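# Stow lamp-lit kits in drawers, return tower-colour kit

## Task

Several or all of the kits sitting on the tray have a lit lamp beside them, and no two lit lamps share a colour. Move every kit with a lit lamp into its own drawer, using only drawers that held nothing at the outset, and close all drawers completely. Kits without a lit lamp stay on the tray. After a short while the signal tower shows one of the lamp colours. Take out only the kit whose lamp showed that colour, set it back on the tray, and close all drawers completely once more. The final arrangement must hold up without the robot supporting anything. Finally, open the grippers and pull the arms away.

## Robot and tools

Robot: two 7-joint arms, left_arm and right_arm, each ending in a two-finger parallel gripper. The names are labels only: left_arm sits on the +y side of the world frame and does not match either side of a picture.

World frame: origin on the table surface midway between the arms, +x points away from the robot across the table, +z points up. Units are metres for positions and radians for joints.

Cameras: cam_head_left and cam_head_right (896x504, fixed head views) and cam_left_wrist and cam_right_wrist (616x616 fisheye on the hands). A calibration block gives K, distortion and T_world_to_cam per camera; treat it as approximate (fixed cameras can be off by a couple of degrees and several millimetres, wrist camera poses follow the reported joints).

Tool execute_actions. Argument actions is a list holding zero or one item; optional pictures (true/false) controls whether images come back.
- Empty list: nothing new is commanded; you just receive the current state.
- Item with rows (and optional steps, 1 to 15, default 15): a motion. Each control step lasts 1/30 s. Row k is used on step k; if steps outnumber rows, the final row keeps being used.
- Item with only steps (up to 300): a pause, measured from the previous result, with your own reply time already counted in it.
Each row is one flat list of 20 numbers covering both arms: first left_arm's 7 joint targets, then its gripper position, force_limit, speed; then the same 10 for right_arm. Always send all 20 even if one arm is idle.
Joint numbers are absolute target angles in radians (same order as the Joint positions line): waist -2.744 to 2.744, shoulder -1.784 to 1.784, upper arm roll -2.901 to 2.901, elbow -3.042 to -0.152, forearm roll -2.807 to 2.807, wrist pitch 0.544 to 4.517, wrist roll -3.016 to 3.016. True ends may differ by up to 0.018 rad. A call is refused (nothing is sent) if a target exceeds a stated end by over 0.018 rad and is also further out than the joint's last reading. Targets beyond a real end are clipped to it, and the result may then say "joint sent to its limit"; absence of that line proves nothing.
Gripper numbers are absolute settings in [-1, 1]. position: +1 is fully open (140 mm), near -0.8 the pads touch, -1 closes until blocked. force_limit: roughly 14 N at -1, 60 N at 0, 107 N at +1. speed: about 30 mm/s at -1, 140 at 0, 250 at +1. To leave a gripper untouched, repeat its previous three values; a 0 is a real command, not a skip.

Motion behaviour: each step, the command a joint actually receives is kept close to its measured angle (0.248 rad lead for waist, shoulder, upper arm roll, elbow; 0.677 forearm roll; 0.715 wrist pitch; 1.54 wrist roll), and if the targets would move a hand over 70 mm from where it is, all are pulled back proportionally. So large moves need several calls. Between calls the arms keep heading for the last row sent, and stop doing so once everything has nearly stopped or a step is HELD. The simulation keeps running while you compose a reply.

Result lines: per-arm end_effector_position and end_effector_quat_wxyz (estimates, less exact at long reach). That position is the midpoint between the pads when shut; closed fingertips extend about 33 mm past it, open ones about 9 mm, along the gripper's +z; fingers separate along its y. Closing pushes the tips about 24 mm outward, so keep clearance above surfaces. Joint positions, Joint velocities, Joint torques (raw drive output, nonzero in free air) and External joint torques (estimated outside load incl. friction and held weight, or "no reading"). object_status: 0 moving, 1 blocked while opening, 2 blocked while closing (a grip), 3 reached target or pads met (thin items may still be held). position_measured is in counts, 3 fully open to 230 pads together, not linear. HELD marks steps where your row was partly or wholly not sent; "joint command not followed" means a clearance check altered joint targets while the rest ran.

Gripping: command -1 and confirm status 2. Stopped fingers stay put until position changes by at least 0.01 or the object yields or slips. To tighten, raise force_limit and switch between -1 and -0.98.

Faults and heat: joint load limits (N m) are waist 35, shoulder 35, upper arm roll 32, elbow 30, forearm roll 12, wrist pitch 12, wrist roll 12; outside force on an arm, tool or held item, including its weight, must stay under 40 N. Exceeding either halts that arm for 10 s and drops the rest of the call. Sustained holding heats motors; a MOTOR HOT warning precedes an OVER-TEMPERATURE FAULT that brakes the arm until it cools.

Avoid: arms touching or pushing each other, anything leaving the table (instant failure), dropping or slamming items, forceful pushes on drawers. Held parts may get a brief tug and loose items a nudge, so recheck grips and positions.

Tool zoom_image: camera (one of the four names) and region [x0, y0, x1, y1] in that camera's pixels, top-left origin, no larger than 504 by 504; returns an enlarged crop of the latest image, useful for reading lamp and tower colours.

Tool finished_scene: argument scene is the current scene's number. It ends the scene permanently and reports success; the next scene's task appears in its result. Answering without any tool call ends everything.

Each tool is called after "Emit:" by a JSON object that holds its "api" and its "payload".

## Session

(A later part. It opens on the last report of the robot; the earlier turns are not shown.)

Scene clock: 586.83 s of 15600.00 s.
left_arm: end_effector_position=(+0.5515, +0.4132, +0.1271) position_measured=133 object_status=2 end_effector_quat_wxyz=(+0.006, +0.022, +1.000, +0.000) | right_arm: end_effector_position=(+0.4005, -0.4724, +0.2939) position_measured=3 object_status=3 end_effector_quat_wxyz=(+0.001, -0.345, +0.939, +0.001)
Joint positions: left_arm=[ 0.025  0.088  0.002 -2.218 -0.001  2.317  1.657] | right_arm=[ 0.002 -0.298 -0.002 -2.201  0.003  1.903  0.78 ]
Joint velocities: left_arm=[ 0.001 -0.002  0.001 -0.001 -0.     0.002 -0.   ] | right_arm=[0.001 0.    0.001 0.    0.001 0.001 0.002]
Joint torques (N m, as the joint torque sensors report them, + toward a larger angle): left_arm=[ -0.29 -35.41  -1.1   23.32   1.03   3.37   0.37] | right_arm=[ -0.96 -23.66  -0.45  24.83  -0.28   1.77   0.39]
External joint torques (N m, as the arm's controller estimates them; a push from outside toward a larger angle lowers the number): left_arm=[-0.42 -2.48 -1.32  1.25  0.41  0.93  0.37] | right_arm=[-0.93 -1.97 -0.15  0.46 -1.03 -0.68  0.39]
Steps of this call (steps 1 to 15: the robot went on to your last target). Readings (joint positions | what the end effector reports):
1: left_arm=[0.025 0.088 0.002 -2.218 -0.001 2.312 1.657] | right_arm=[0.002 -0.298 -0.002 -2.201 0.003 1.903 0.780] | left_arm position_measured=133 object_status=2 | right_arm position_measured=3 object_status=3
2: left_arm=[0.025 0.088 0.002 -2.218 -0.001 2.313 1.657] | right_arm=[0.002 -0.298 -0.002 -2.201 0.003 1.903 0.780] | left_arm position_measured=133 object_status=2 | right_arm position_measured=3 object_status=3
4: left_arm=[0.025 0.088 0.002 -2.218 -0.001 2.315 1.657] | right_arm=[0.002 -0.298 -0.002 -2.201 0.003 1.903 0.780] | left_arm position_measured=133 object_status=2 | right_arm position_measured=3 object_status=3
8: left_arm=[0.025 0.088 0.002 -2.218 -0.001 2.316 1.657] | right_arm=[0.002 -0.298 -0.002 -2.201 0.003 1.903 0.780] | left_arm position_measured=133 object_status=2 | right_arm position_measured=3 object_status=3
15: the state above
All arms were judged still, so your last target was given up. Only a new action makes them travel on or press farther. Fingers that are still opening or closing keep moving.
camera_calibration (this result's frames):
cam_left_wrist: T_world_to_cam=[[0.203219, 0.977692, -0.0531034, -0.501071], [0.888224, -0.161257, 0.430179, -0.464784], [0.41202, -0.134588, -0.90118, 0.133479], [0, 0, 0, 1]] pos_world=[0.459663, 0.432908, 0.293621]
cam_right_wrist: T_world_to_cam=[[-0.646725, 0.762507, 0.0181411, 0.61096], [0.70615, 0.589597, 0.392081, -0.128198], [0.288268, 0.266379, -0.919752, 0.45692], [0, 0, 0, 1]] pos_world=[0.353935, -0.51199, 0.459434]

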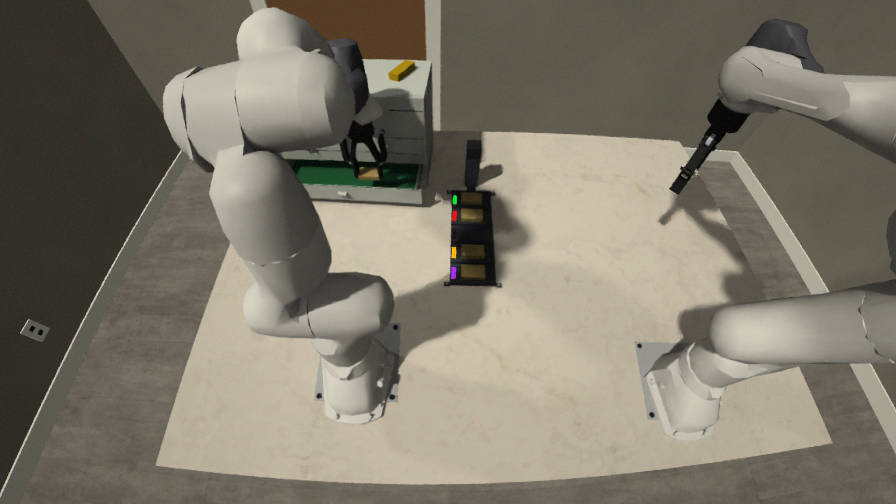

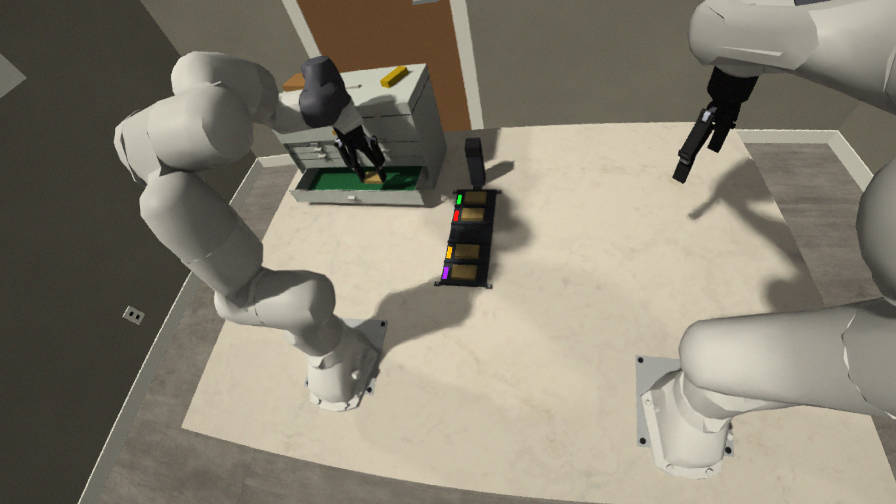

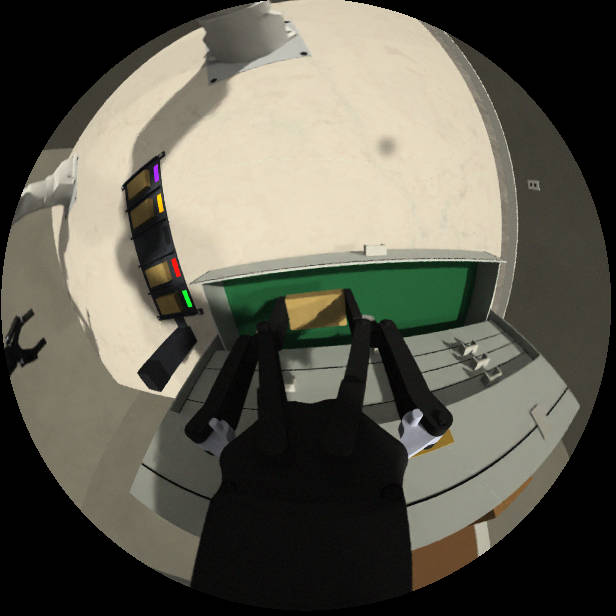

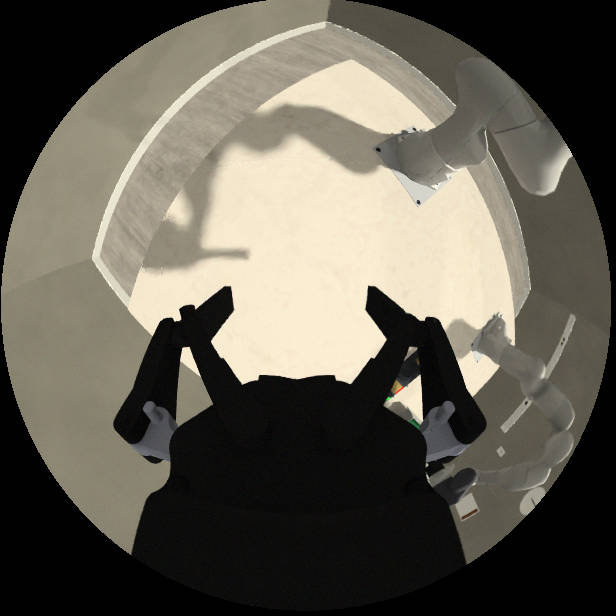

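Clear. Descend.

Emit:
{"api": "execute_actions", "payload": {"actions": [{"rows": [
[0.0265,0.097,0,-2.2216,0,2.37,1.664,-0.15,0,-0.5, 0.0,-0.3,0,-2.2,0,1.9,0.785,1,0,0],
[0.0265,0.107,0,-2.2254,0,2.385,1.664,-0.15,0,-0.5, 0.0,-0.3,0,-2.2,0,1.9,0.785,1,0,0],
[0.0265,0.117,0,-2.2292,0,2.40,1.664,-0.15,0,-0.5, 0.0,-0.3,0,-2.2,0,1.9,0.785,1,0,0],
[0.0265,0.127,0,-2.233,0,2.41,1.664,-0.15,0,-0.5, 0.0,-0.3,0,-2.2,0,1.9,0.785,1,0,0],
[0.0265,0.137,0,-2.2368,0,2.42,1.664,-0.15,0,-0.5, 0.0,-0.3,0,-2.2,0,1.9,0.785,1,0,0],
[0.0265,0.147,0,-2.2406,0,2.43,1.664,-0.15,0,-0.5, 0.0,-0.3,0,-2.2,0,1.9,0.785,1,0,0],
[0.0265,0.157,0,-2.2444,0,2.44,1.664,-0.15,0,-0.5, 0.0,-0.3,0,-2.2,0,1.9,0.785,1,0,0],
[0.0265,0.167,0,-2.2482,0,2.44,1.664,-0.15,0,-0.5, 0.0,-0.3,0,-2.2,0,1.9,0.785,1,0,0],
[0.0265,0.177,0,-2.252,0,2.44,1.664,-0.15,0,-0.5, 0.0,-0.3,0,-2.2,0,1.9,0.785,1,0,0],
[0.0265,0.177,0,-2.252,0,2.434,1.664,-0.15,0,-0.5, 0.0,-0.3,0,-2.2,0,1.9,0.785,1,0,0]], "steps": 15}], "pictures": false}}

Emit:
{"api": "execute_actions", "payload": {"actions": [{"steps": 15}], "pictures": false}}

Emit:
{"api": "execute_actions", "payload": {"actions": [{"rows": [
[0.0265,0.184,0,-2.2546,0,2.443,1.664,-0.15,0,-0.5, 0.0,-0.3,0,-2.2,0,1.9,0.785,1,0,0]], "steps": 15}], "pictures": false}}

Emit:
{"api": "execute_actions", "payload": {"actions": [{"rows": [
[0.0265,0.191,0,-2.2572,0,2.452,1.664,-0.15,0,-0.5, 0.0,-0.3,0,-2.2,0,1.9,0.785,1,0,0]], "steps": 15}], "pictures": false}}

Scene clock: 608.83 s of 15600.00 s.
left_arm: end_effector_position=(+0.5432, +0.4129, +0.0719) position_measured=133 object_status=2 end_effector_quat_wxyz=(-0.007, +0.022, +1.000, -0.000) | right_arm: end_effector_position=(+0.4005, -0.4724, +0.2939) position_measured=3 object_status=3 end_effector_quat_wxyz=(+0.001, -0.345, +0.939, +0.001)
Joint positions: left_arm=[ 0.025  0.179  0.002 -2.254 -0.001  2.42   1.657] | right_arm=[ 0.002 -0.298 -0.002 -2.201  0.003  1.903  0.78 ]
Joint velocities: left_arm=[ 0.001  0.     0.    -0.001  0.001  0.056 -0.   ] | right_arm=[ 0.     0.     0.001  0.    -0.001  0.001 -0.001]
Joint torques (N m, as the joint torque sensors report them, + toward a larger angle): left_arm=[  0.08 -35.28  -1.45  21.59   0.9    3.31   0.46] | right_arm=[ -0.86 -23.69  -0.25  25.11  -0.22   1.75   0.4 ]
External joint torques (N m, as the arm's controller estimates them; a push from outside toward a larger angle lowers the number): left_arm=[-0.01 -0.15 -1.72  0.49  0.36  1.    0.46] | right_arm=[-0.89 -1.96 -0.03  0.72 -0.97 -0.7   0.4 ]
Steps of this call (steps 1 to 90: nothing new was sent; then 18.50 s passed at rest; steps 91 to 105: all 15 steps of this action). Readings (joint positions | what the end effector reports):
91: left_arm=[0.025 0.089 0.002 -2.218 -0.001 2.325 1.657] | right_arm=[0.002 -0.298 -0.002 -2.201 0.003 1.903 0.780] | left_arm position_measured=133 object_status=2 | right_arm position_measured=3 object_status=3
92: left_arm=[0.025 0.092 0.002 -2.219 -0.001 2.335 1.657] | right_arm=[0.002 -0.298 -0.002 -2.201 0.003 1.903 0.780] | left_arm position_measured=133 object_status=2 | right_arm position_measured=3 object_status=3
94: left_arm=[0.025 0.105 0.002 -2.223 -0.001 2.357 1.657] | right_arm=[0.002 -0.298 -0.002 -2.201 0.003 1.903 0.780] | left_arm position_measured=133 object_status=2 | right_arm position_measured=3 object_status=3
98: left_arm=[0.025 0.144 0.002 -2.238 -0.001 2.397 1.657] | right_arm=[0.002 -0.298 -0.002 -2.201 0.003 1.903 0.780] | left_arm position_measured=133 object_status=2 | right_arm position_measured=3 object_status=3
105: the state above

Scene clock: 609.33 s of 15600.00 s.
left_arm: end_effector_position=(+0.5460, +0.4130, +0.0726) position_measured=133 object_status=2 end_effector_quat_wxyz=(-0.002, +0.022, +1.000, -0.000) | right_arm: end_effector_position=(+0.4005, -0.4724, +0.2939) position_measured=3 object_status=3 end_effector_quat_wxyz=(+0.001, -0.345, +0.939, +0.001)
Joint positions: left_arm=[ 0.025  0.179  0.002 -2.254 -0.001  2.428  1.657] | right_arm=[ 0.002 -0.298 -0.002 -2.201  0.003  1.903  0.78 ]
Joint velocities: left_arm=[-0.     0.001  0.    -0.001  0.     0.002  0.001] | right_arm=[-0.001  0.001 -0.     0.    -0.    -0.    -0.002]
Joint torques (N m, as the joint torque sensors report them, + toward a larger angle): left_arm=[ -0.34 -35.06  -1.16  21.52   0.87   3.41   0.37] | right_arm=[ -1.06 -23.53  -0.61  25.39  -0.28   1.81   0.39]
External joint torques (N m, as the arm's controller estimates them; a push from outside toward a larger angle lowers the number): left_arm=[-0.31 -0.79 -1.32  0.98  0.34  1.02  0.37] | right_arm=[-1.05 -1.91 -0.35  1.04 -1.03 -0.65  0.39]
Steps of this call (steps 1 to 15: the robot went on to your last target). Readings (joint positions | what the end effector reports):
1: left_arm=[0.025 0.179 0.002 -2.254 -0.001 2.421 1.657] | right_arm=[0.002 -0.298 -0.002 -2.201 0.003 1.903 0.780] | left_arm position_measured=133 object_status=2 | right_arm position_measured=3 object_status=3
2: left_arm=[0.025 0.179 0.002 -2.254 -0.001 2.423 1.657] | right_arm=[0.002 -0.298 -0.002 -2.201 0.003 1.903 0.780] | left_arm position_measured=133 object_status=2 | right_arm position_measured=3 object_status=3
4: left_arm=[0.025 0.179 0.002 -2.254 -0.001 2.425 1.657] | right_arm=[0.002 -0.298 -0.002 -2.201 0.003 1.903 0.780] | left_arm position_measured=133 object_status=2 | right_arm position_measured=3 object_status=3
8: left_arm=[0.025 0.179 0.002 -2.254 -0.001 2.427 1.657] | right_arm=[0.002 -0.298 -0.002 -2.201 0.003 1.903 0.780] | left_arm position_measured=133 object_status=2 | right_arm position_measured=3 object_status=3
15: the state above
All arms were judged still, so your last target was given up. Only a new action makes them travel on or press farther. Fingers that are still opening or closing keep moving.

Scene clock: 609.83 s of 15600.00 s.
left_arm: end_effector_position=(+0.5475, +0.4131, +0.0708) position_measured=133 object_status=2 end_effector_quat_wxyz=(-0.000, +0.022, +1.000, +0.000) | right_arm: end_effector_position=(+0.4005, -0.4724, +0.2939) position_measured=3 object_status=3 end_effector_quat_wxyz=(+0.001, -0.345, +0.939, +0.001)
Joint positions: left_arm=[ 0.025  0.183  0.002 -2.254 -0.001  2.437  1.657] | right_arm=[ 0.002 -0.298 -0.002 -2.201  0.003  1.903  0.78 ]
Joint velocities: left_arm=[-0.    -0.002 -0.001 -0.001  0.     0.003 -0.   ] | right_arm=[ 0.     0.     0.001  0.001  0.    -0.001 -0.001]
Joint torques (N m, as the joint torque sensors report them, + toward a larger angle): left_arm=[ -0.14 -34.14  -0.27  20.67   0.97   3.39   0.36] | right_arm=[ -0.97 -23.63  -0.68  25.13  -0.26   1.75   0.4 ]
External joint torques (N m, as the arm's controller estimates them; a push from outside toward a larger angle lowers the number): left_arm=[-0.14  0.43 -0.46  0.09  0.43  0.98  0.36] | right_arm=[-1.09 -1.93 -0.56  0.72 -1.03 -0.72  0.4 ]
Steps of this call (steps 1 to 15: all 15 steps of this action). Readings (joint positions | what the end effector reports):
1: left_arm=[0.025 0.179 0.002 -2.254 -0.001 2.430 1.657] | right_arm=[0.002 -0.298 -0.002 -2.201 0.003 1.903 0.780] | left_arm position_measured=133 object_status=2 | right_arm position_measured=3 object_status=3
2: left_arm=[0.025 0.180 0.002 -2.254 -0.001 2.431 1.657] | right_arm=[0.002 -0.298 -0.002 -2.201 0.003 1.903 0.780] | left_arm position_measured=133 object_status=2 | right_arm position_measured=3 object_status=3
4: left_arm=[0.025 0.182 0.002 -2.254 -0.001 2.434 1.657] | right_arm=[0.002 -0.298 -0.002 -2.201 0.003 1.903 0.780] | left_arm position_measured=133 object_status=2 | right_arm position_measured=3 object_status=3
8: left_arm=[0.025 0.183 0.002 -2.254 -0.001 2.436 1.657] | right_arm=[0.002 -0.298 -0.002 -2.201 0.003 1.903 0.780] | left_arm position_measured=133 object_status=2 | right_arm position_measured=3 object_status=3
15: the state above

Scene clock: 610.33 s of 15600.00 s.
left_arm: end_effector_position=(+0.5486, +0.4131, +0.0688) position_measured=133 object_status=2 end_effector_quat_wxyz=(+0.002, +0.022, +1.000, +0.000) | right_arm: end_effector_position=(+0.4005, -0.4724, +0.2939) position_measured=3 object_status=3 end_effector_quat_wxyz=(+0.001, -0.345, +0.939, +0.001)
Joint positions: left_arm=[ 0.025  0.188  0.002 -2.255 -0.001  2.446  1.657] | right_arm=[ 0.002 -0.298 -0.002 -2.201  0.003  1.903  0.78 ]
Joint velocities: left_arm=[-0.     0.     0.001 -0.001 -0.     0.003  0.   ] | right_arm=[-0.001 -0.     0.     0.    -0.001  0.     0.002]
Joint torques (N m, as the joint torque sensors report them, + toward a larger angle): left_arm=[ -0.06 -32.14  -0.5   18.87   0.86   3.34   0.35] | right_arm=[ -0.53 -23.81  -0.37  25.14  -0.27   1.79   0.4 ]
External joint torques (N m, as the arm's controller estimates them; a push from outside toward a larger angle lowers the number): left_arm=[-0.07  2.6  -0.69 -1.74  0.33  0.9   0.35] | right_arm=[-0.53 -2.18 -0.12  0.77 -1.02 -0.67  0.4 ]
Steps of this call (steps 1 to 15: all 15 steps of this action). Readings (joint positions | what the end effector reports):
1: left_arm=[0.025 0.184 0.002 -2.254 -0.001 2.439 1.657] | right_arm=[0.002 -0.298 -0.002 -2.201 0.003 1.903 0.780] | left_arm position_measured=133 object_status=2 | right_arm position_measured=3 object_status=3
2: left_arm=[0.025 0.186 0.002 -2.255 -0.001 2.441 1.657] | right_arm=[0.002 -0.298 -0.002 -2.201 0.003 1.903 0.780] | left_arm position_measured=133 object_status=2 | right_arm position_measured=3 object_status=3
4: left_arm=[0.025 0.188 0.002 -2.255 -0.001 2.443 1.657] | right_arm=[0.002 -0.298 -0.002 -2.201 0.003 1.903 0.780] | left_arm position_measured=133 object_status=2 | right_arm position_measured=3 object_status=3
8: left_arm=[0.025 0.188 0.002 -2.255 -0.001 2.445 1.657] | right_arm=[0.002 -0.298 -0.002 -2.201 0.003 1.903 0.780] | left_arm position_measured=133 object_status=2 | right_arm position_measured=3 object_status=3
15: the state above

Emit:
{"api": "execute_actions", "payload": {"actions": [{"rows": [
[0.0265,0.186,0,-2.2546,0,2.446,1.664,0.4,0,0, 0.0,-0.3,0,-2.2,0,1.9,0.785,1,0,0]], "steps": 12}], "pictures": false}}

Emit:
{"api": "execute_actions", "payload": {"actions": [{"rows": [
[0.0265,0.17,0,-2.25,0,2.38,1.664,0.4,0,0, 0.0,-0.3,0,-2.2,0,1.9,0.785,1,0,0],
[0.0265,0.15,0,-2.242,0,2.35,1.664,0.4,0,0, 0.0,-0.3,0,-2.2,0,1.9,0.785,1,0,0],
[0.0265,0.13,0,-2.234,0,2.32,1.664,0.4,0,0, 0.0,-0.3,0,-2.2,0,1.9,0.785,1,0,0],
[0.0265,0.11,0,-2.226,0,2.29,1.664,0.4,0,0, 0.0,-0.3,0,-2.2,0,1.9,0.785,1,0,0],
[0.0265,0.09,0,-2.219,0,2.26,1.664,0.4,0,0, 0.0,-0.3,0,-2.2,0,1.9,0.785,1,0,0],
[0.0265,0.07,0,-2.212,0,2.23,1.664,0.4,0,0, 0.0,-0.3,0,-2.2,0,1.9,0.785,1,0,0],
[0.0265,0.05,0,-2.205,0,2.21,1.664,0.4,0,0, 0.0,-0.3,0,-2.2,0,1.9,0.785,1,0,0],
[0.0265,0.03,0,-2.198,0,2.20,1.664,0.4,0,0, 0.0,-0.3,0,-2.2,0,1.9,0.785,1,0,0],
[0.0265,0.0088,0,-2.1912,0,2.196,1.664,0.4,0,0, 0.0,-0.3,0,-2.2,0,1.9,0.785,1,0,0]], "steps": 15}], "pictures": false}}

Emit:
{"api": "execute_actions", "payload": {"actions": [{"rows": [[0.0265,-0.1412,0,-2.3672,0,2.226,1.6,-1,0,0, 0.0,-0.3,0,-2.2,0,1.9,0.785,1,0,0]], "steps": 12}], "pictures": false}}

Emit:
{"api": "execute_actions", "payload": {"actions": [{"rows": [[0.0265,-0.468,0,-2.968,0,2.971,1.571,-1,0,0, 0.0,-0.3,0,-2.2,0,1.9,0.785,1,0,0]], "steps": 15}], "pictures": false}}

Emit:
{"api": "execute_actions", "payload": {"actions": [{"steps": 25}], "pictures": false}}

Emit:
{"api": "execute_actions", "payload": {"actions": [{"rows": [[0.0265,-0.40,0,-2.965,0,3.12,1.571,-1,0,0, 0.0,-0.3,0,-2.2,0,1.9,0.785,1,0,0],[0.0265,-0.34,0,-2.96,0,3.17,1.571,-1,0,0, 0.0,-0.3,0,-2.2,0,1.9,0.785,1,0,0],[0.0265,-0.28,0,-2.955,0,3.22,1.571,-1,0,0, 0.0,-0.3,0,-2.2,0,1.9,0.785,1,0,0],[0.0265,-0.22,0,-2.95,0,3.25,1.571,-1,0,0, 0.0,-0.3,0,-2.2,0,1.9,0.785,1,0,0],[0.0265,-0.1694,0,-2.9468,0,3.25,1.571,-1,0,0, 0.0,-0.3,0,-2.2,0,1.9,0.785,1,0,0]], "steps": 15}], "pictures": false}}

Emit:
{"api": "execute_actions", "payload": {"actions": [{"steps": 20}]}}

Scene clock: 676.87 s of 15600.00 s.
left_arm: end_effector_position=(+0.5487, +0.4131, +0.0689) position_measured=78 object_status=0 end_effector_quat_wxyz=(+0.002, +0.022, +1.000, +0.000) | right_arm: end_effector_position=(+0.4005, -0.4724, +0.2939) position_measured=3 object_status=3 end_effector_quat_wxyz=(+0.001, -0.345, +0.939, +0.001)
Joint positions: left_arm=[ 0.025  0.188  0.002 -2.255 -0.001  2.447  1.658] | right_arm=[ 0.002 -0.298 -0.002 -2.201  0.003  1.903  0.78 ]
Joint velocities: left_arm=[-0.002 -0.001  0.001  0.001 -0.001  0.    -0.   ] | right_arm=[-0.001  0.    -0.001  0.001 -0.     0.001 -0.002]
Joint torques (N m, as the joint torque sensors report them, + toward a larger angle): left_arm=[ -0.12 -35.57  -0.73  21.2    0.87   2.48   0.4 ] | right_arm=[ -0.92 -23.95  -0.72  24.77  -0.22   1.8    0.38]
External joint torques (N m, as the arm's controller estimates them; a push from outside toward a larger angle lowers the number): left_arm=[-0.1  -0.87 -0.9   0.6   0.34  0.05  0.4 ] | right_arm=[-0.94 -2.23 -0.49  0.35 -0.97 -0.67  0.38]
Steps of this call (steps 1 to 15: the robot went on to your last target; steps 16 to 90: nothing new was sent; then 63.13 s passed at rest; steps 91 to 102: all 12 steps of this action). Readings (joint positions | what the end effector reports):
91: left_arm=[0.025 0.188 0.002 -2.255 -0.001 2.447 1.658] | right_arm=[0.002 -0.298 -0.002 -2.201 0.003 1.903 0.780] | left_arm position_measured=133 object_status=0 | right_arm position_measured=3 object_status=3
92: left_arm=[0.025 0.188 0.002 -2.255 -0.001 2.447 1.658] | right_arm=[0.002 -0.298 -0.002 -2.201 0.003 1.903 0.780] | left_arm position_measured=130 object_status=0 | right_arm position_measured=3 object_status=3
94: left_arm=[0.025 0.188 0.002 -2.255 -0.001 2.447 1.658] | right_arm=[0.002 -0.298 -0.002 -2.201 0.003 1.903 0.780] | left_arm position_measured=111 object_status=0 | right_arm position_measured=3 object_status=3
98: left_arm=[0.025 0.188 0.002 -2.255 -0.001 2.447 1.658] | right_arm=[0.002 -0.298 -0.002 -2.201 0.003 1.903 0.780] | left_arm position_measured=81 object_status=0 | right_arm position_measured=3 object_status=3
102: the state above

Scene clock: 677.37 s of 15600.00 s.
left_arm: end_effector_position=(+0.5522, +0.4131, +0.1758) position_measured=78 object_status=3 end_effector_quat_wxyz=(+0.016, +0.022, +1.000, +0.001) | right_arm: end_effector_position=(+0.4005, -0.4724, +0.2939) position_measured=3 object_status=3 end_effector_quat_wxyz=(+0.001, -0.345, +0.939, +0.001)
Joint positions: left_arm=[ 0.025  0.006  0.002 -2.188 -0.001  2.227  1.658] | right_arm=[ 0.002 -0.298 -0.002 -2.201  0.003  1.903  0.78 ]
Joint velocities: left_arm=[-0.001 -0.002  0.001 -0.012  0.001 -0.158 -0.001] | right_arm=[ 0.001 -0.    -0.     0.002  0.     0.     0.002]
Joint torques (N m, as the joint torque sensors report them, + toward a larger angle): left_arm=[ -0.27 -29.15  -0.57  21.08   1.01   1.97   0.46] | right_arm=[ -0.59 -23.4   -0.58  24.81  -0.25   1.83   0.34]
External joint torques (N m, as the arm's controller estimates them; a push from outside toward a larger angle lowers the number): left_arm=[-0.23  0.13 -0.54 -1.22  0.35 -0.48  0.46] | right_arm=[-0.61 -1.61 -0.34  0.33 -1.01 -0.65  0.34]
Steps of this call (steps 1 to 15: all 15 steps of this action). Readings (joint positions | what the end effector reports):
1: left_arm=[0.025 0.185 0.002 -2.255 -0.001 2.436 1.658] | right_arm=[0.002 -0.298 -0.002 -2.201 0.003 1.903 0.780] | left_arm position_measured=78 object_status=0 | right_arm position_measured=3 object_status=3
2: left_arm=[0.025 0.179 0.002 -2.254 -0.001 2.421 1.658] | right_arm=[0.002 -0.298 -0.002 -2.201 0.003 1.903 0.780] | left_arm position_measured=78 object_status=0 | right_arm position_measured=3 object_status=3
4: left_arm=[0.025 0.154 0.002 -2.247 -0.001 2.383 1.658] | right_arm=[0.002 -0.298 -0.002 -2.201 0.003 1.903 0.780] | left_arm position_measured=78 object_status=3 | right_arm position_measured=3 object_status=3
8: left_arm=[0.025 0.077 0.002 -2.216 -0.001 2.296 1.658] | right_arm=[0.002 -0.298 -0.002 -2.201 0.003 1.903 0.780] | left_arm position_measured=78 object_status=3 | right_arm position_measured=3 object_status=3
15: the state above

Scene clock: 677.77 s of 15600.00 s.
left_arm: end_effector_position=(+0.4906, +0.4104, +0.1704) position_measured=161 object_status=0 end_effector_quat_wxyz=(+0.000, +0.004, +1.000, -0.000) | right_arm: end_effector_position=(+0.4005, -0.4724, +0.2939) position_measured=3 object_status=3 end_effector_quat_wxyz=(+0.001, -0.345, +0.939, +0.001)
Joint positions: left_arm=[ 0.025 -0.139  0.002 -2.365 -0.     2.227  1.621] | right_arm=[ 0.002 -0.298 -0.002 -2.201  0.003  1.903  0.78 ]
Joint velocities: left_arm=[ 0.    -0.004  0.002 -0.016  0.    -0.    -0.046] | right_arm=[-0.002  0.     0.001 -0.001  0.001 -0.     0.   ]
Joint torques (N m, as the joint torque sensors report them, + toward a larger angle): left_arm=[ -0.36 -26.84  -1.18  21.62   0.91   2.43  -0.22] | right_arm=[ -0.72 -23.57  -0.76  24.86  -0.23   1.79   0.4 ]
External joint torques (N m, as the arm's controller estimates them; a push from outside toward a larger angle lowers the number): left_arm=[-0.39 -0.95 -1.07 -1.42  0.25 -0.04 -0.22] | right_arm=[-0.77 -2.02 -0.58  0.58 -0.98 -0.65  0.4 ]
Steps of this call (steps 1 to 12: all 12 steps of this action). Readings (joint positions | what the end effector reports):
1: left_arm=[0.025 -0.025 0.002 -2.232 -0.000 2.231 1.653] | right_arm=[0.002 -0.298 -0.002 -2.201 0.003 1.903 0.780] | left_arm position_measured=78 object_status=0 | right_arm position_measured=3 object_status=3
2: left_arm=[0.025 -0.064 0.002 -2.281 -0.000 2.229 1.648] | right_arm=[0.002 -0.298 -0.002 -2.201 0.003 1.903 0.780] | left_arm position_measured=85 object_status=0 | right_arm position_measured=3 object_status=3
4: left_arm=[0.025 -0.110 0.002 -2.332 -0.000 2.227 1.640] | right_arm=[0.002 -0.298 -0.002 -2.201 0.003 1.903 0.780] | left_arm position_measured=100 object_status=0 | right_arm position_measured=3 object_status=3
8: left_arm=[0.025 -0.136 0.002 -2.359 -0.000 2.227 1.628] | right_arm=[0.002 -0.298 -0.002 -2.201 0.003 1.903 0.780] | left_arm position_measured=130 object_status=0 | right_arm position_measured=3 object_status=3
12: the state above

Scene clock: 678.27 s of 15600.00 s.
left_arm: end_effector_position=(+0.4423, +0.4082, +0.1338) position_measured=233 object_status=3 end_effector_quat_wxyz=(+0.197, -0.011, +0.980, +0.006) | right_arm: end_effector_position=(+0.4005, -0.4724, +0.2939) position_measured=3 object_status=3 end_effector_quat_wxyz=(+0.001, -0.345, +0.939, +0.001)
Joint positions: left_arm=[ 0.025 -0.461  0.002 -2.964 -0.     2.9    1.589] | right_arm=[ 0.002 -0.298 -0.002 -2.201  0.003  1.903  0.78 ]
Joint velocities: left_arm=[ 0.001 -0.056 -0.    -0.055  0.001  0.396 -0.037] | right_arm=[-0.001  0.     0.001 -0.002 -0.002 -0.    -0.   ]
Joint torques (N m, as the joint torque sensors report them, + toward a larger angle): left_arm=[  0.16 -13.42  -0.98  19.81   0.65   3.98  -0.37] | right_arm=[ -0.98 -23.87  -0.49  25.21  -0.26   1.77   0.41]
External joint torques (N m, as the arm's controller estimates them; a push from outside toward a larger angle lowers the number): left_arm=[ 0.17 -1.02 -0.54 -1.83  0.13  0.71 -0.36] | right_arm=[-0.94 -2.21 -0.18  0.88 -1.01 -0.68  0.41]
Steps of this call (steps 1 to 15: all 15 steps of this action). Readings (joint positions | what the end effector reports):
1: left_arm=[0.025 -0.158 0.002 -2.394 -0.000 2.275 1.619] | right_arm=[0.002 -0.298 -0.002 -2.201 0.003 1.903 0.780] | left_arm position_measured=168 object_status=0 | right_arm position_measured=3 object_status=3
2: left_arm=[0.025 -0.190 0.002 -2.430 -0.000 2.327 1.618] | right_arm=[0.002 -0.298 -0.002 -2.201 0.003 1.903 0.780] | left_arm position_measured=176 object_status=0 | right_arm position_measured=3 object_status=3
4: left_arm=[0.025 -0.266 0.002 -2.509 -0.000 2.437 1.614] | right_arm=[0.002 -0.298 -0.002 -2.201 0.003 1.903 0.780] | left_arm position_measured=191 object_status=0 | right_arm position_measured=3 object_status=3
8: left_arm=[0.025 -0.439 0.002 -2.779 -0.000 2.721 1.602] | right_arm=[0.002 -0.298 -0.002 -2.201 0.003 1.903 0.780] | left_arm position_measured=221 object_status=0 | right_arm position_measured=3 object_status=3
15: the state above

Scene clock: 679.10 s of 15600.00 s.
left_arm: end_effector_position=(+0.4588, +0.4089, +0.1490) position_measured=233 object_status=3 end_effector_quat_wxyz=(+0.231, -0.016, +0.973, +0.005) | right_arm: end_effector_position=(+0.4005, -0.4724, +0.2939) position_measured=3 object_status=3 end_effector_quat_wxyz=(+0.001, -0.345, +0.939, +0.001)
Joint positions: left_arm=[ 0.025 -0.466  0.002 -2.966 -0.     2.966  1.578] | right_arm=[ 0.002 -0.298 -0.002 -2.201  0.003  1.903  0.78 ]
Joint velocities: left_arm=[-0.001  0.    -0.     0.001 -0.001  0.003 -0.003] | right_arm=[-0.    -0.    -0.     0.    -0.002 -0.001  0.   ]
Joint torques (N m, as the joint torque sensors report them, + toward a larger angle): left_arm=[  0.15 -12.69  -1.03  19.6    0.7    3.87  -0.26] | right_arm=[ -1.02 -23.64  -0.81  24.83  -0.24   1.83   0.37]
External joint torques (N m, as the arm's controller estimates them; a push from outside toward a larger angle lowers the number): left_arm=[ 0.17 -0.64 -0.57 -1.05  0.2   0.61 -0.25] | right_arm=[-1.08 -1.98 -0.62  0.42 -0.99 -0.63  0.37]
Steps of this call (steps 1 to 25: the robot went on to your last target). Readings (joint positions | what the end effector reports):
1: left_arm=[0.025 -0.463 0.002 -2.965 -0.000 2.912 1.588] | right_arm=[0.002 -0.298 -0.002 -2.201 0.003 1.903 0.780] | left_arm position_measured=233 object_status=3 | right_arm position_measured=3 object_status=3
2: left_arm=[0.025 -0.464 0.002 -2.965 -0.000 2.922 1.587] | right_arm=[0.002 -0.298 -0.002 -2.201 0.003 1.903 0.780] | left_arm position_measured=233 object_status=3 | right_arm position_measured=3 object_status=3
4: left_arm=[0.025 -0.465 0.002 -2.966 -0.000 2.937 1.585] | right_arm=[0.002 -0.298 -0.002 -2.201 0.003 1.903 0.780] | left_arm position_measured=233 object_status=3 | right_arm position_measured=3 object_status=3
8: left_arm=[0.025 -0.466 0.002 -2.966 -0.000 2.954 1.583] | right_arm=[0.002 -0.298 -0.002 -2.201 0.003 1.903 0.780] | left_arm position_measured=233 object_status=3 | right_arm position_measured=3 object_status=3
25: the state above

Scene clock: 679.60 s of 15600.00 s.
left_arm: end_effector_position=(+0.4687, +0.4094, +0.0807) position_measured=233 object_status=3 end_effector_quat_wxyz=(+0.223, -0.017, +0.975, +0.005) | right_arm: end_effector_position=(+0.4005, -0.4724, +0.2939) position_measured=3 object_status=3 end_effector_quat_wxyz=(+0.001, -0.345, +0.939, +0.001)
Joint positions: left_arm=[ 0.025 -0.172  0.002 -2.949 -0.     3.227  1.578] | right_arm=[ 0.002 -0.298 -0.002 -2.201  0.003  1.903  0.78 ]
Joint velocities: left_arm=[-0.     0.002  0.     0.011 -0.001  0.114  0.001] | right_arm=[ 0.    -0.001  0.002 -0.001 -0.001  0.     0.001]
Joint torques (N m, as the joint torque sensors report them, + toward a larger angle): left_arm=[  0.28 -16.03  -0.65  16.43   0.52   3.96  -0.32] | right_arm=[ -0.81 -23.9   -0.58  25.23  -0.25   1.8    0.39]
External joint torques (N m, as the arm's controller estimates them; a push from outside toward a larger angle lowers the number): left_arm=[ 0.26  1.93 -0.5   0.38  0.23  0.78 -0.31] | right_arm=[-0.9  -2.21 -0.43  0.87 -1.   -0.65  0.39]
Steps of this call (steps 1 to 15: all 15 steps of this action). Readings (joint positions | what the end effector reports):
1: left_arm=[0.025 -0.453 0.002 -2.965 -0.000 2.992 1.578] | right_arm=[0.002 -0.298 -0.002 -2.201 0.003 1.903 0.780] | left_arm position_measured=233 object_status=3 | right_arm position_measured=3 object_status=3
2: left_arm=[0.025 -0.424 0.002 -2.961 -0.000 3.024 1.578] | right_arm=[0.002 -0.298 -0.002 -2.201 0.003 1.903 0.780] | left_arm position_measured=233 object_status=3 | right_arm position_measured=3 object_status=3
4: left_arm=[0.025 -0.335 0.002 -2.952 -0.000 3.094 1.578] | right_arm=[0.002 -0.298 -0.002 -2.201 0.003 1.903 0.780] | left_arm position_measured=233 object_status=3 | right_arm position_measured=3 object_status=3
8: left_arm=[0.025 -0.193 0.002 -2.952 -0.000 3.174 1.578] | right_arm=[0.002 -0.298 -0.002 -2.201 0.003 1.903 0.780] | left_arm position_measured=233 object_status=3 | right_arm position_measured=3 object_status=3
15: the state above

Scene clock: 680.27 s of 15600.00 s.
left_arm: end_effector_position=(+0.4734, +0.4096, +0.0848) position_measured=233 object_status=3 end_effector_quat_wxyz=(+0.232, -0.017, +0.973, +0.005) | right_arm: end_effector_position=(+0.4005, -0.4724, +0.2939) position_measured=3 object_status=3 end_effector_quat_wxyz=(+0.001, -0.345, +0.939, +0.001)
Joint positions: left_arm=[ 0.025 -0.172  0.002 -2.948 -0.     3.245  1.578] | right_arm=[ 0.002 -0.298 -0.002 -2.201  0.003  1.903  0.78 ]
Joint velocities: left_arm=[ 0.002 -0.002 -0.001  0.    -0.001  0.003 -0.001] | right_arm=[ 0.    -0.002  0.001 -0.     0.001  0.001 -0.001]
Joint torques (N m, as the joint torque sensors report them, + toward a larger angle): left_arm=[  0.2  -16.36  -1.22  16.     0.49   4.01  -0.18] | right_arm=[ -0.93 -23.49  -0.28  24.91  -0.27   1.78   0.42]
External joint torques (N m, as the arm's controller estimates them; a push from outside toward a larger angle lowers the number): left_arm=[ 0.21  1.79 -1.04 -0.32  0.19  0.75 -0.17] | right_arm=[-0.95 -1.73 -0.06  0.51 -1.03 -0.68  0.42]
Steps of this call (steps 1 to 20: the robot went on to your last target). Readings (joint positions | what the end effector reports):
1: left_arm=[0.025 -0.172 0.002 -2.949 -0.000 3.231 1.578] | right_arm=[0.002 -0.298 -0.002 -2.201 0.003 1.903 0.780] | left_arm position_measured=233 object_status=3 | right_arm position_measured=3 object_status=3
2: left_arm=[0.025 -0.172 0.002 -2.948 -0.000 3.234 1.578] | right_arm=[0.002 -0.298 -0.002 -2.201 0.003 1.903 0.780] | left_arm position_measured=233 object_status=3 | right_arm position_measured=3 object_status=3
4: left_arm=[0.025 -0.172 0.002 -2.948 -0.000 3.238 1.578] | right_arm=[0.002 -0.298 -0.002 -2.201 0.003 1.903 0.780] | left_arm position_measured=233 object_status=3 | right_arm position_measured=3 object_status=3
8: left_arm=[0.025 -0.172 0.002 -2.948 -0.000 3.242 1.578] | right_arm=[0.002 -0.298 -0.002 -2.201 0.003 1.903 0.780] | left_arm position_measured=233 object_status=3 | right_arm position_measured=3 object_status=3
20: the state above
camera_calibration (this result's frames):
cam_left_wrist: T_world_to_cam=[[0.132508, 0.990873, 0.024744, -0.4625], [0.617196, -0.102019, 0.780167, -0.303397], [0.775571, -0.0881067, -0.625081, -0.0874825], [0, 0, 0, 1]] pos_world=[0.316389, 0.419619, 0.193461]
cam_right_wrist: T_world_to_cam=[[-0.646725, 0.762507, 0.0181412, 0.61096], [0.70615, 0.589597, 0.39208, -0.128199], [0.288268, 0.266379, -0.919752, 0.45692], [0, 0, 0, 1]] pos_world=[0.353935, -0.51199, 0.459434]

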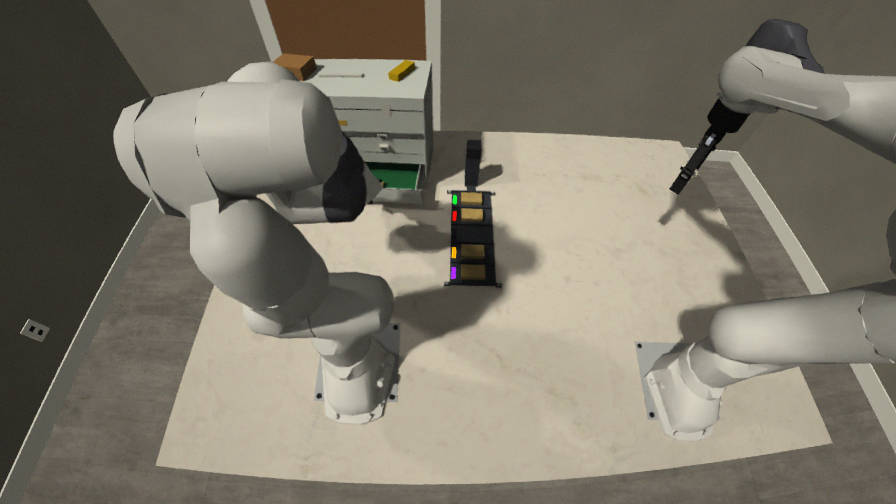

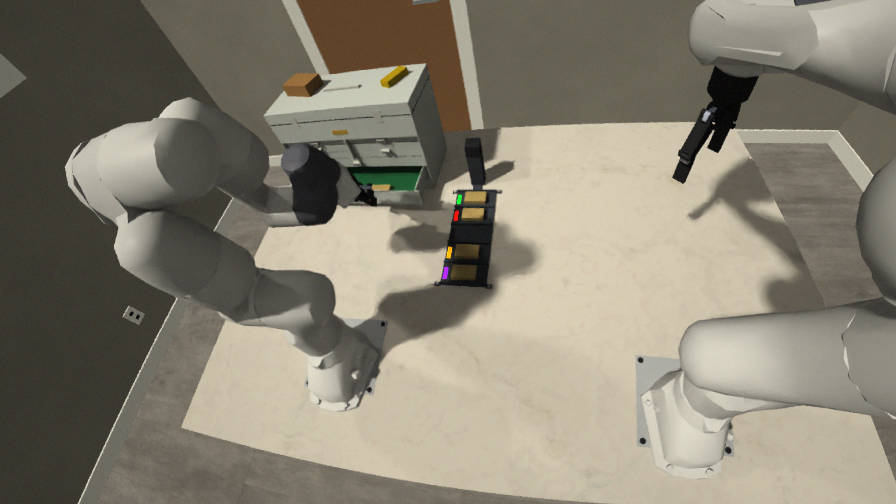

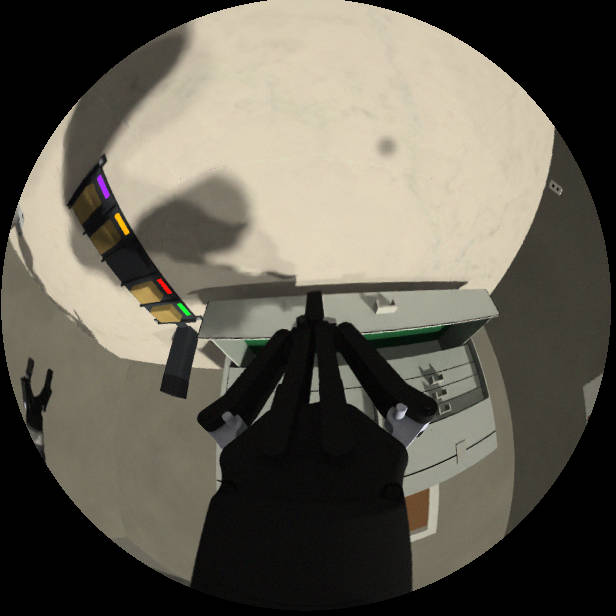

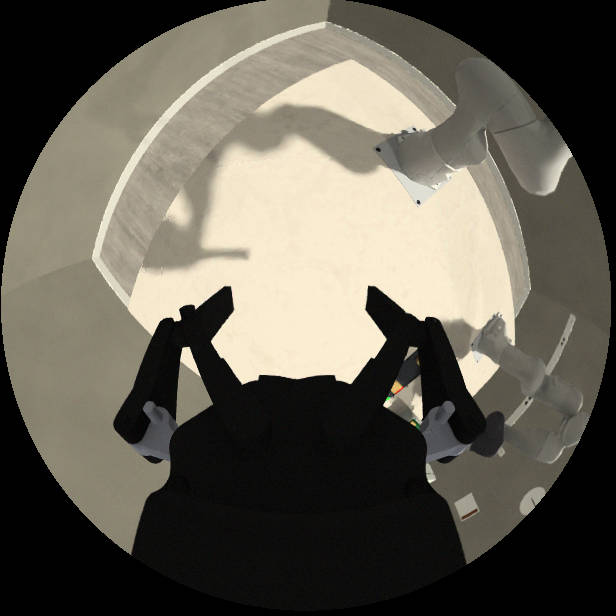

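Emit:
{"api": "execute_actions", "payload": {"actions": [{"rows": [
[0.0265,-0.159,0,-2.9345,0,3.246,1.571,-1,0,0, 0.0,-0.3,0,-2.2,0,1.9,0.785,1,0,0],
[0.0265,-0.149,0,-2.922,0,3.244,1.571,-1,0,0, 0.0,-0.3,0,-2.2,0,1.9,0.785,1,0,0],
[0.0265,-0.1387,0,-2.9098,0,3.242,1.571,-1,0,0, 0.0,-0.3,0,-2.2,0,1.9,0.785,1,0,0],
[0.0265,-0.1284,0,-2.8974,0,3.240,1.571,-1,0,0, 0.0,-0.3,0,-2.2,0,1.9,0.785,1,0,0],
[0.0265,-0.118,0,-2.885,0,3.238,1.571,-1,0,0, 0.0,-0.3,0,-2.2,0,1.9,0.785,1,0,0],
[0.0265,-0.108,0,-2.8727,0,3.236,1.571,-1,0,0, 0.0,-0.3,0,-2.2,0,1.9,0.785,1,0,0],
[0.0265,-0.0977,0,-2.8604,0,3.234,1.571,-1,0,0, 0.0,-0.3,0,-2.2,0,1.9,0.785,1,0,0],
[0.0265,-0.0874,0,-2.848,0,3.231,1.571,-1,0,0, 0.0,-0.3,0,-2.2,0,1.9,0.785,1,0,0],
[0.0265,-0.077,0,-2.8357,0,3.229,1.571,-1,0,0, 0.0,-0.3,0,-2.2,0,1.9,0.785,1,0,0],
[0.0265,-0.0669,0,-2.8233,0,3.227,1.571,-1,0,0, 0.0,-0.3,0,-2.2,0,1.9,0.785,1,0,0],
[0.0265,-0.0575,0,-2.8107,0,3.224,1.571,-1,0,0, 0.0,-0.3,0,-2.2,0,1.9,0.785,1,0,0],
[0.0265,-0.048,0,-2.7982,0,3.221,1.571,-1,0,0, 0.0,-0.3,0,-2.2,0,1.9,0.785,1,0,0],
[0.0265,-0.0387,0,-2.7856,0,3.218,1.571,-1,0,0, 0.0,-0.3,0,-2.2,0,1.9,0.785,1,0,0],
[0.0265,-0.0293,0,-2.773,0,3.214,1.571,-1,0,0, 0.0,-0.3,0,-2.2,0,1.9,0.785,1,0,0],
[0.0265,-0.02,0,-2.7605,0,3.211,1.571,-1,0,0, 0.0,-0.3,0,-2.2,0,1.9,0.785,1,0,0]], "steps": 15}], "pictures": false}}

Emit:
{"api": "execute_actions", "payload": {"actions": [{"rows": [
[0.0265,-0.0106,0,-2.7479,0,3.208,1.571,-1,0,0, 0.0,-0.3,0,-2.2,0,1.9,0.785,1,0,0],
[0.0265,-0.0012,0,-2.7353,0,3.205,1.571,-1,0,0, 0.0,-0.3,0,-2.2,0,1.9,0.785,1,0,0],
[0.0265,0.0082,0,-2.7227,0,3.202,1.571,-1,0,0, 0.0,-0.3,0,-2.2,0,1.9,0.785,1,0,0],
[0.0265,0.0176,0,-2.7102,0,3.199,1.571,-1,0,0, 0.0,-0.3,0,-2.2,0,1.9,0.785,1,0,0],
[0.0265,0.027,0,-2.6976,0,3.195,1.571,-1,0,0, 0.0,-0.3,0,-2.2,0,1.9,0.785,1,0,0],
[0.0265,0.036,0,-2.6847,0,3.1915,1.571,-1,0,0, 0.0,-0.3,0,-2.2,0,1.9,0.785,1,0,0],
[0.0265,0.0449,0,-2.6719,0,3.1876,1.571,-1,0,0, 0.0,-0.3,0,-2.2,0,1.9,0.785,1,0,0],
[0.0265,0.0539,0,-2.659,0,3.1837,1.571,-1,0,0, 0.0,-0.3,0,-2.2,0,1.9,0.785,1,0,0],
[0.0265,0.0628,0,-2.6461,0,3.1798,1.571,-1,0,0, 0.0,-0.3,0,-2.2,0,1.9,0.785,1,0,0],
[0.0265,0.0718,0,-2.6333,0,3.176,1.571,-1,0,0, 0.0,-0.3,0,-2.2,0,1.9,0.785,1,0,0],
[0.0265,0.0807,0,-2.6204,0,3.172,1.571,-1,0,0, 0.0,-0.3,0,-2.2,0,1.9,0.785,1,0,0],
[0.0265,0.0897,0,-2.6075,0,3.168,1.571,-1,0,0, 0.0,-0.3,0,-2.2,0,1.9,0.785,1,0,0]], "steps": 15}], "pictures": false}}

Emit:
{"api": "execute_actions", "payload": {"actions": [{"steps": 10}], "pictures": false}}

Emit:
{"api": "execute_actions", "payload": {"actions": [{"rows": [
[0.0265,0.094,0,-2.601,0,3.166,1.571,-1,0,0, 0.0,-0.3,0,-2.2,0,1.9,0.785,1,0,0],
[0.0265,0.094,0,-2.601,0,3.166,1.571,-1,0,0, 0.0,-0.3,0,-2.2,0,1.9,0.785,1,0,0],
[0.0265,0.0986,0,-2.5946,0,3.164,1.571,-1,0,0, 0.0,-0.3,0,-2.2,0,1.9,0.785,1,0,0],
[0.0265,0.0986,0,-2.5946,0,3.164,1.571,-1,0,0, 0.0,-0.3,0,-2.2,0,1.9,0.785,1,0,0],
[0.0265,0.103,0,-2.588,0,3.162,1.571,-1,0,0, 0.0,-0.3,0,-2.2,0,1.9,0.785,1,0,0]], "steps": 15}], "pictures": false}}

Scene clock: 725.43 s of 15600.00 s.
left_arm: end_effector_position=(+0.5235, +0.4101, +0.0836) position_measured=233 object_status=3 end_effector_quat_wxyz=(+0.232, -0.015, +0.973, +0.005) | right_arm: end_effector_position=(+0.4005, -0.4724, +0.2939) position_measured=3 object_status=3 end_effector_quat_wxyz=(+0.001, -0.345, +0.939, +0.001)
Joint positions: left_arm=[ 0.025 -0.041 -0.001 -2.793  0.     3.221  1.578] | right_arm=[ 0.002 -0.298 -0.002 -2.201  0.003  1.903  0.78 ]
Joint velocities: left_arm=[-0.006  0.274 -0.009  0.351  0.001 -0.084 -0.001] | right_arm=[ 0.001  0.002  0.001  0.     0.    -0.001 -0.002]
Joint torques (N m, as the joint torque sensors report them, + toward a larger angle): left_arm=[  0.87 -23.66   1.49  19.51   0.48   4.15  -0.27] | right_arm=[ -0.68 -23.93  -0.45  25.17  -0.22   1.79   0.37]
External joint torques (N m, as the arm's controller estimates them; a push from outside toward a larger angle lowers the number): left_arm=[ 0.79  0.96  1.43  4.38  0.17  0.88 -0.26] | right_arm=[-0.73 -2.42 -0.25  0.88 -0.98 -0.65  0.37]
Steps of this call (steps 1 to 15: the robot went on to your last target; steps 16 to 90: nothing new was sent; then 41.67 s passed at rest; steps 91 to 105: all 15 steps of this action). Readings (joint positions | what the end effector reports):
91: left_arm=[0.025 -0.169 0.002 -2.946 -0.000 3.246 1.578] | right_arm=[0.002 -0.298 -0.002 -2.201 0.003 1.903 0.780] | left_arm position_measured=233 object_status=3 | right_arm position_measured=3 object_status=3
92: left_arm=[0.025 -0.164 0.002 -2.940 -0.000 3.246 1.578] | right_arm=[0.002 -0.298 -0.002 -2.201 0.003 1.903 0.780] | left_arm position_measured=233 object_status=3 | right_arm position_measured=3 object_status=3
94: left_arm=[0.025 -0.148 0.002 -2.922 -0.000 3.244 1.578] | right_arm=[0.002 -0.298 -0.002 -2.201 0.003 1.903 0.780] | left_arm position_measured=233 object_status=3 | right_arm position_measured=3 object_status=3
98: left_arm=[0.025 -0.110 0.000 -2.878 0.000 3.238 1.578] | right_arm=[0.002 -0.298 -0.002 -2.201 0.003 1.903 0.780] | left_arm position_measured=233 object_status=3 | right_arm position_measured=3 object_status=3
105: the state above

Scene clock: 725.93 s of 15600.00 s.
left_arm: end_effector_position=(+0.5774, +0.4108, +0.0827) position_measured=233 object_status=3 end_effector_quat_wxyz=(+0.231, -0.014, +0.973, +0.005) | right_arm: end_effector_position=(+0.4005, -0.4724, +0.2939) position_measured=3 object_status=3 end_effector_quat_wxyz=(+0.001, -0.345, +0.939, +0.001)
Joint positions: left_arm=[ 0.024  0.085 -0.002 -2.621  0.     3.173  1.578] | right_arm=[ 0.002 -0.298 -0.002 -2.201  0.003  1.903  0.78 ]
Joint velocities: left_arm=[-0.     0.061 -0.     0.1   -0.002 -0.052  0.   ] | right_arm=[ 0.001  0.001 -0.     0.    -0.    -0.     0.001]
Joint torques (N m, as the joint torque sensors report them, + toward a larger angle): left_arm=[  1.63 -29.2    1.82  19.62   0.54   3.85  -0.24] | right_arm=[ -0.97 -23.74  -0.24  24.96  -0.21   1.77   0.38]
External joint torques (N m, as the arm's controller estimates them; a push from outside toward a larger angle lowers the number): left_arm=[ 1.48 -0.45  1.6   2.83  0.24  0.66 -0.23] | right_arm=[-0.94 -2.1   0.05  0.6  -0.96 -0.69  0.38]
Steps of this call (steps 1 to 15: all 15 steps of this action). Readings (joint positions | what the end effector reports):
1: left_arm=[0.025 -0.031 -0.001 -2.781 0.000 3.218 1.578] | right_arm=[0.002 -0.298 -0.002 -2.201 0.003 1.903 0.780] | left_arm position_measured=233 object_status=3 | right_arm position_measured=3 object_status=3
2: left_arm=[0.025 -0.022 -0.001 -2.768 0.000 3.215 1.578] | right_arm=[0.002 -0.298 -0.002 -2.201 0.003 1.903 0.780] | left_arm position_measured=233 object_status=3 | right_arm position_measured=3 object_status=3
4: left_arm=[0.025 -0.003 -0.002 -2.743 0.000 3.208 1.578] | right_arm=[0.002 -0.298 -0.002 -2.201 0.003 1.903 0.780] | left_arm position_measured=233 object_status=3 | right_arm position_measured=3 object_status=3
8: left_arm=[0.024 0.035 -0.002 -2.693 0.000 3.195 1.578] | right_arm=[0.002 -0.298 -0.002 -2.201 0.003 1.903 0.780] | left_arm position_measured=233 object_status=3 | right_arm position_measured=3 object_status=3
15: the state above

Scene clock: 726.27 s of 15600.00 s.
left_arm: end_effector_position=(+0.5789, +0.4109, +0.0826) position_measured=233 object_status=3 end_effector_quat_wxyz=(+0.230, -0.014, +0.973, +0.005) | right_arm: end_effector_position=(+0.4005, -0.4724, +0.2939) position_measured=3 object_status=3 end_effector_quat_wxyz=(+0.001, -0.345, +0.939, +0.001)
Joint positions: left_arm=[ 0.024  0.088 -0.002 -2.614  0.     3.166  1.578] | right_arm=[ 0.002 -0.298 -0.002 -2.201  0.003  1.903  0.78 ]
Joint velocities: left_arm=[ 0.     0.001 -0.     0.003  0.001 -0.005  0.001] | right_arm=[-0.     0.001 -0.001  0.     0.001 -0.    -0.002]
Joint torques (N m, as the joint torque sensors report them, + toward a larger angle): left_arm=[  0.62 -27.56   2.23  20.45   0.59   3.78  -0.26] | right_arm=[ -0.64 -23.55  -0.52  25.09  -0.2    1.78   0.4 ]
External joint torques (N m, as the arm's controller estimates them; a push from outside toward a larger angle lowers the number): left_arm=[ 0.62  0.85  2.15  2.82  0.24  0.51 -0.25] | right_arm=[-0.6  -1.98 -0.22  0.78 -0.96 -0.66  0.4 ]
Steps of this call (steps 1 to 10: the robot went on to your last target). Readings (joint positions | what the end effector reports):
1: left_arm=[0.024 0.087 -0.002 -2.618 0.000 3.171 1.578] | right_arm=[0.002 -0.298 -0.002 -2.201 0.003 1.903 0.780] | left_arm position_measured=233 object_status=3 | right_arm position_measured=3 object_status=3
2: left_arm=[0.024 0.088 -0.002 -2.617 0.000 3.170 1.578] | right_arm=[0.002 -0.298 -0.002 -2.201 0.003 1.903 0.780] | left_arm position_measured=233 object_status=3 | right_arm position_measured=3 object_status=3
4: left_arm=[0.024 0.088 -0.002 -2.615 0.000 3.168 1.578] | right_arm=[0.002 -0.298 -0.002 -2.201 0.003 1.903 0.780] | left_arm position_measured=233 object_status=3 | right_arm position_measured=3 object_status=3
8: left_arm=[0.024 0.088 -0.002 -2.614 0.000 3.166 1.578] | right_arm=[0.002 -0.298 -0.002 -2.201 0.003 1.903 0.780] | left_arm position_measured=233 object_status=3 | right_arm position_measured=3 object_status=3
10: the state above

Scene clock: 726.77 s of 15600.00 s.
left_arm: end_effector_position=(+0.5849, +0.4107, +0.0826) position_measured=233 object_status=3 end_effector_quat_wxyz=(+0.230, -0.014, +0.973, +0.005) | right_arm: end_effector_position=(+0.4005, -0.4724, +0.2939) position_measured=3 object_status=3 end_effector_quat_wxyz=(+0.001, -0.345, +0.939, +0.001)
Joint positions: left_arm=[ 0.024  0.102 -0.003 -2.594  0.     3.159  1.578] | right_arm=[ 0.002 -0.298 -0.002 -2.201  0.003  1.903  0.78 ]
Joint velocities: left_arm=[-0.003  0.     0.002  0.002  0.001 -0.003 -0.001] | right_arm=[-0.    -0.002  0.     0.    -0.     0.    -0.001]
Joint torques (N m, as the joint torque sensors report them, + toward a larger angle): left_arm=[  1.17 -27.95   1.95  20.9    0.53   3.98  -0.25] | right_arm=[ -1.15 -23.6   -0.44  25.16  -0.28   1.77   0.4 ]
External joint torques (N m, as the arm's controller estimates them; a push from outside toward a larger angle lowers the number): left_arm=[ 1.27  0.87  1.95  3.3   0.16  0.74 -0.24] | right_arm=[-1.16 -1.91 -0.19  0.81 -1.03 -0.68  0.4 ]
Steps of this call (steps 1 to 15: all 15 steps of this action). Readings (joint positions | what the end effector reports):
1: left_arm=[0.024 0.089 -0.002 -2.612 0.000 3.165 1.578] | right_arm=[0.002 -0.298 -0.002 -2.201 0.003 1.903 0.780] | left_arm position_measured=233 object_status=3 | right_arm position_measured=3 object_status=3
2: left_arm=[0.024 0.090 -0.002 -2.610 0.000 3.165 1.578] | right_arm=[0.002 -0.298 -0.002 -2.201 0.003 1.903 0.780] | left_arm position_measured=233 object_status=3 | right_arm position_measured=3 object_status=3
4: left_arm=[0.024 0.094 -0.003 -2.605 0.000 3.163 1.578] | right_arm=[0.002 -0.298 -0.002 -2.201 0.003 1.903 0.780] | left_arm position_measured=233 object_status=3 | right_arm position_measured=3 object_status=3
8: left_arm=[0.024 0.101 -0.003 -2.596 0.000 3.161 1.578] | right_arm=[0.002 -0.298 -0.002 -2.201 0.003 1.903 0.780] | left_arm position_measured=233 object_status=3 | right_arm position_measured=3 object_status=3
15: the state above


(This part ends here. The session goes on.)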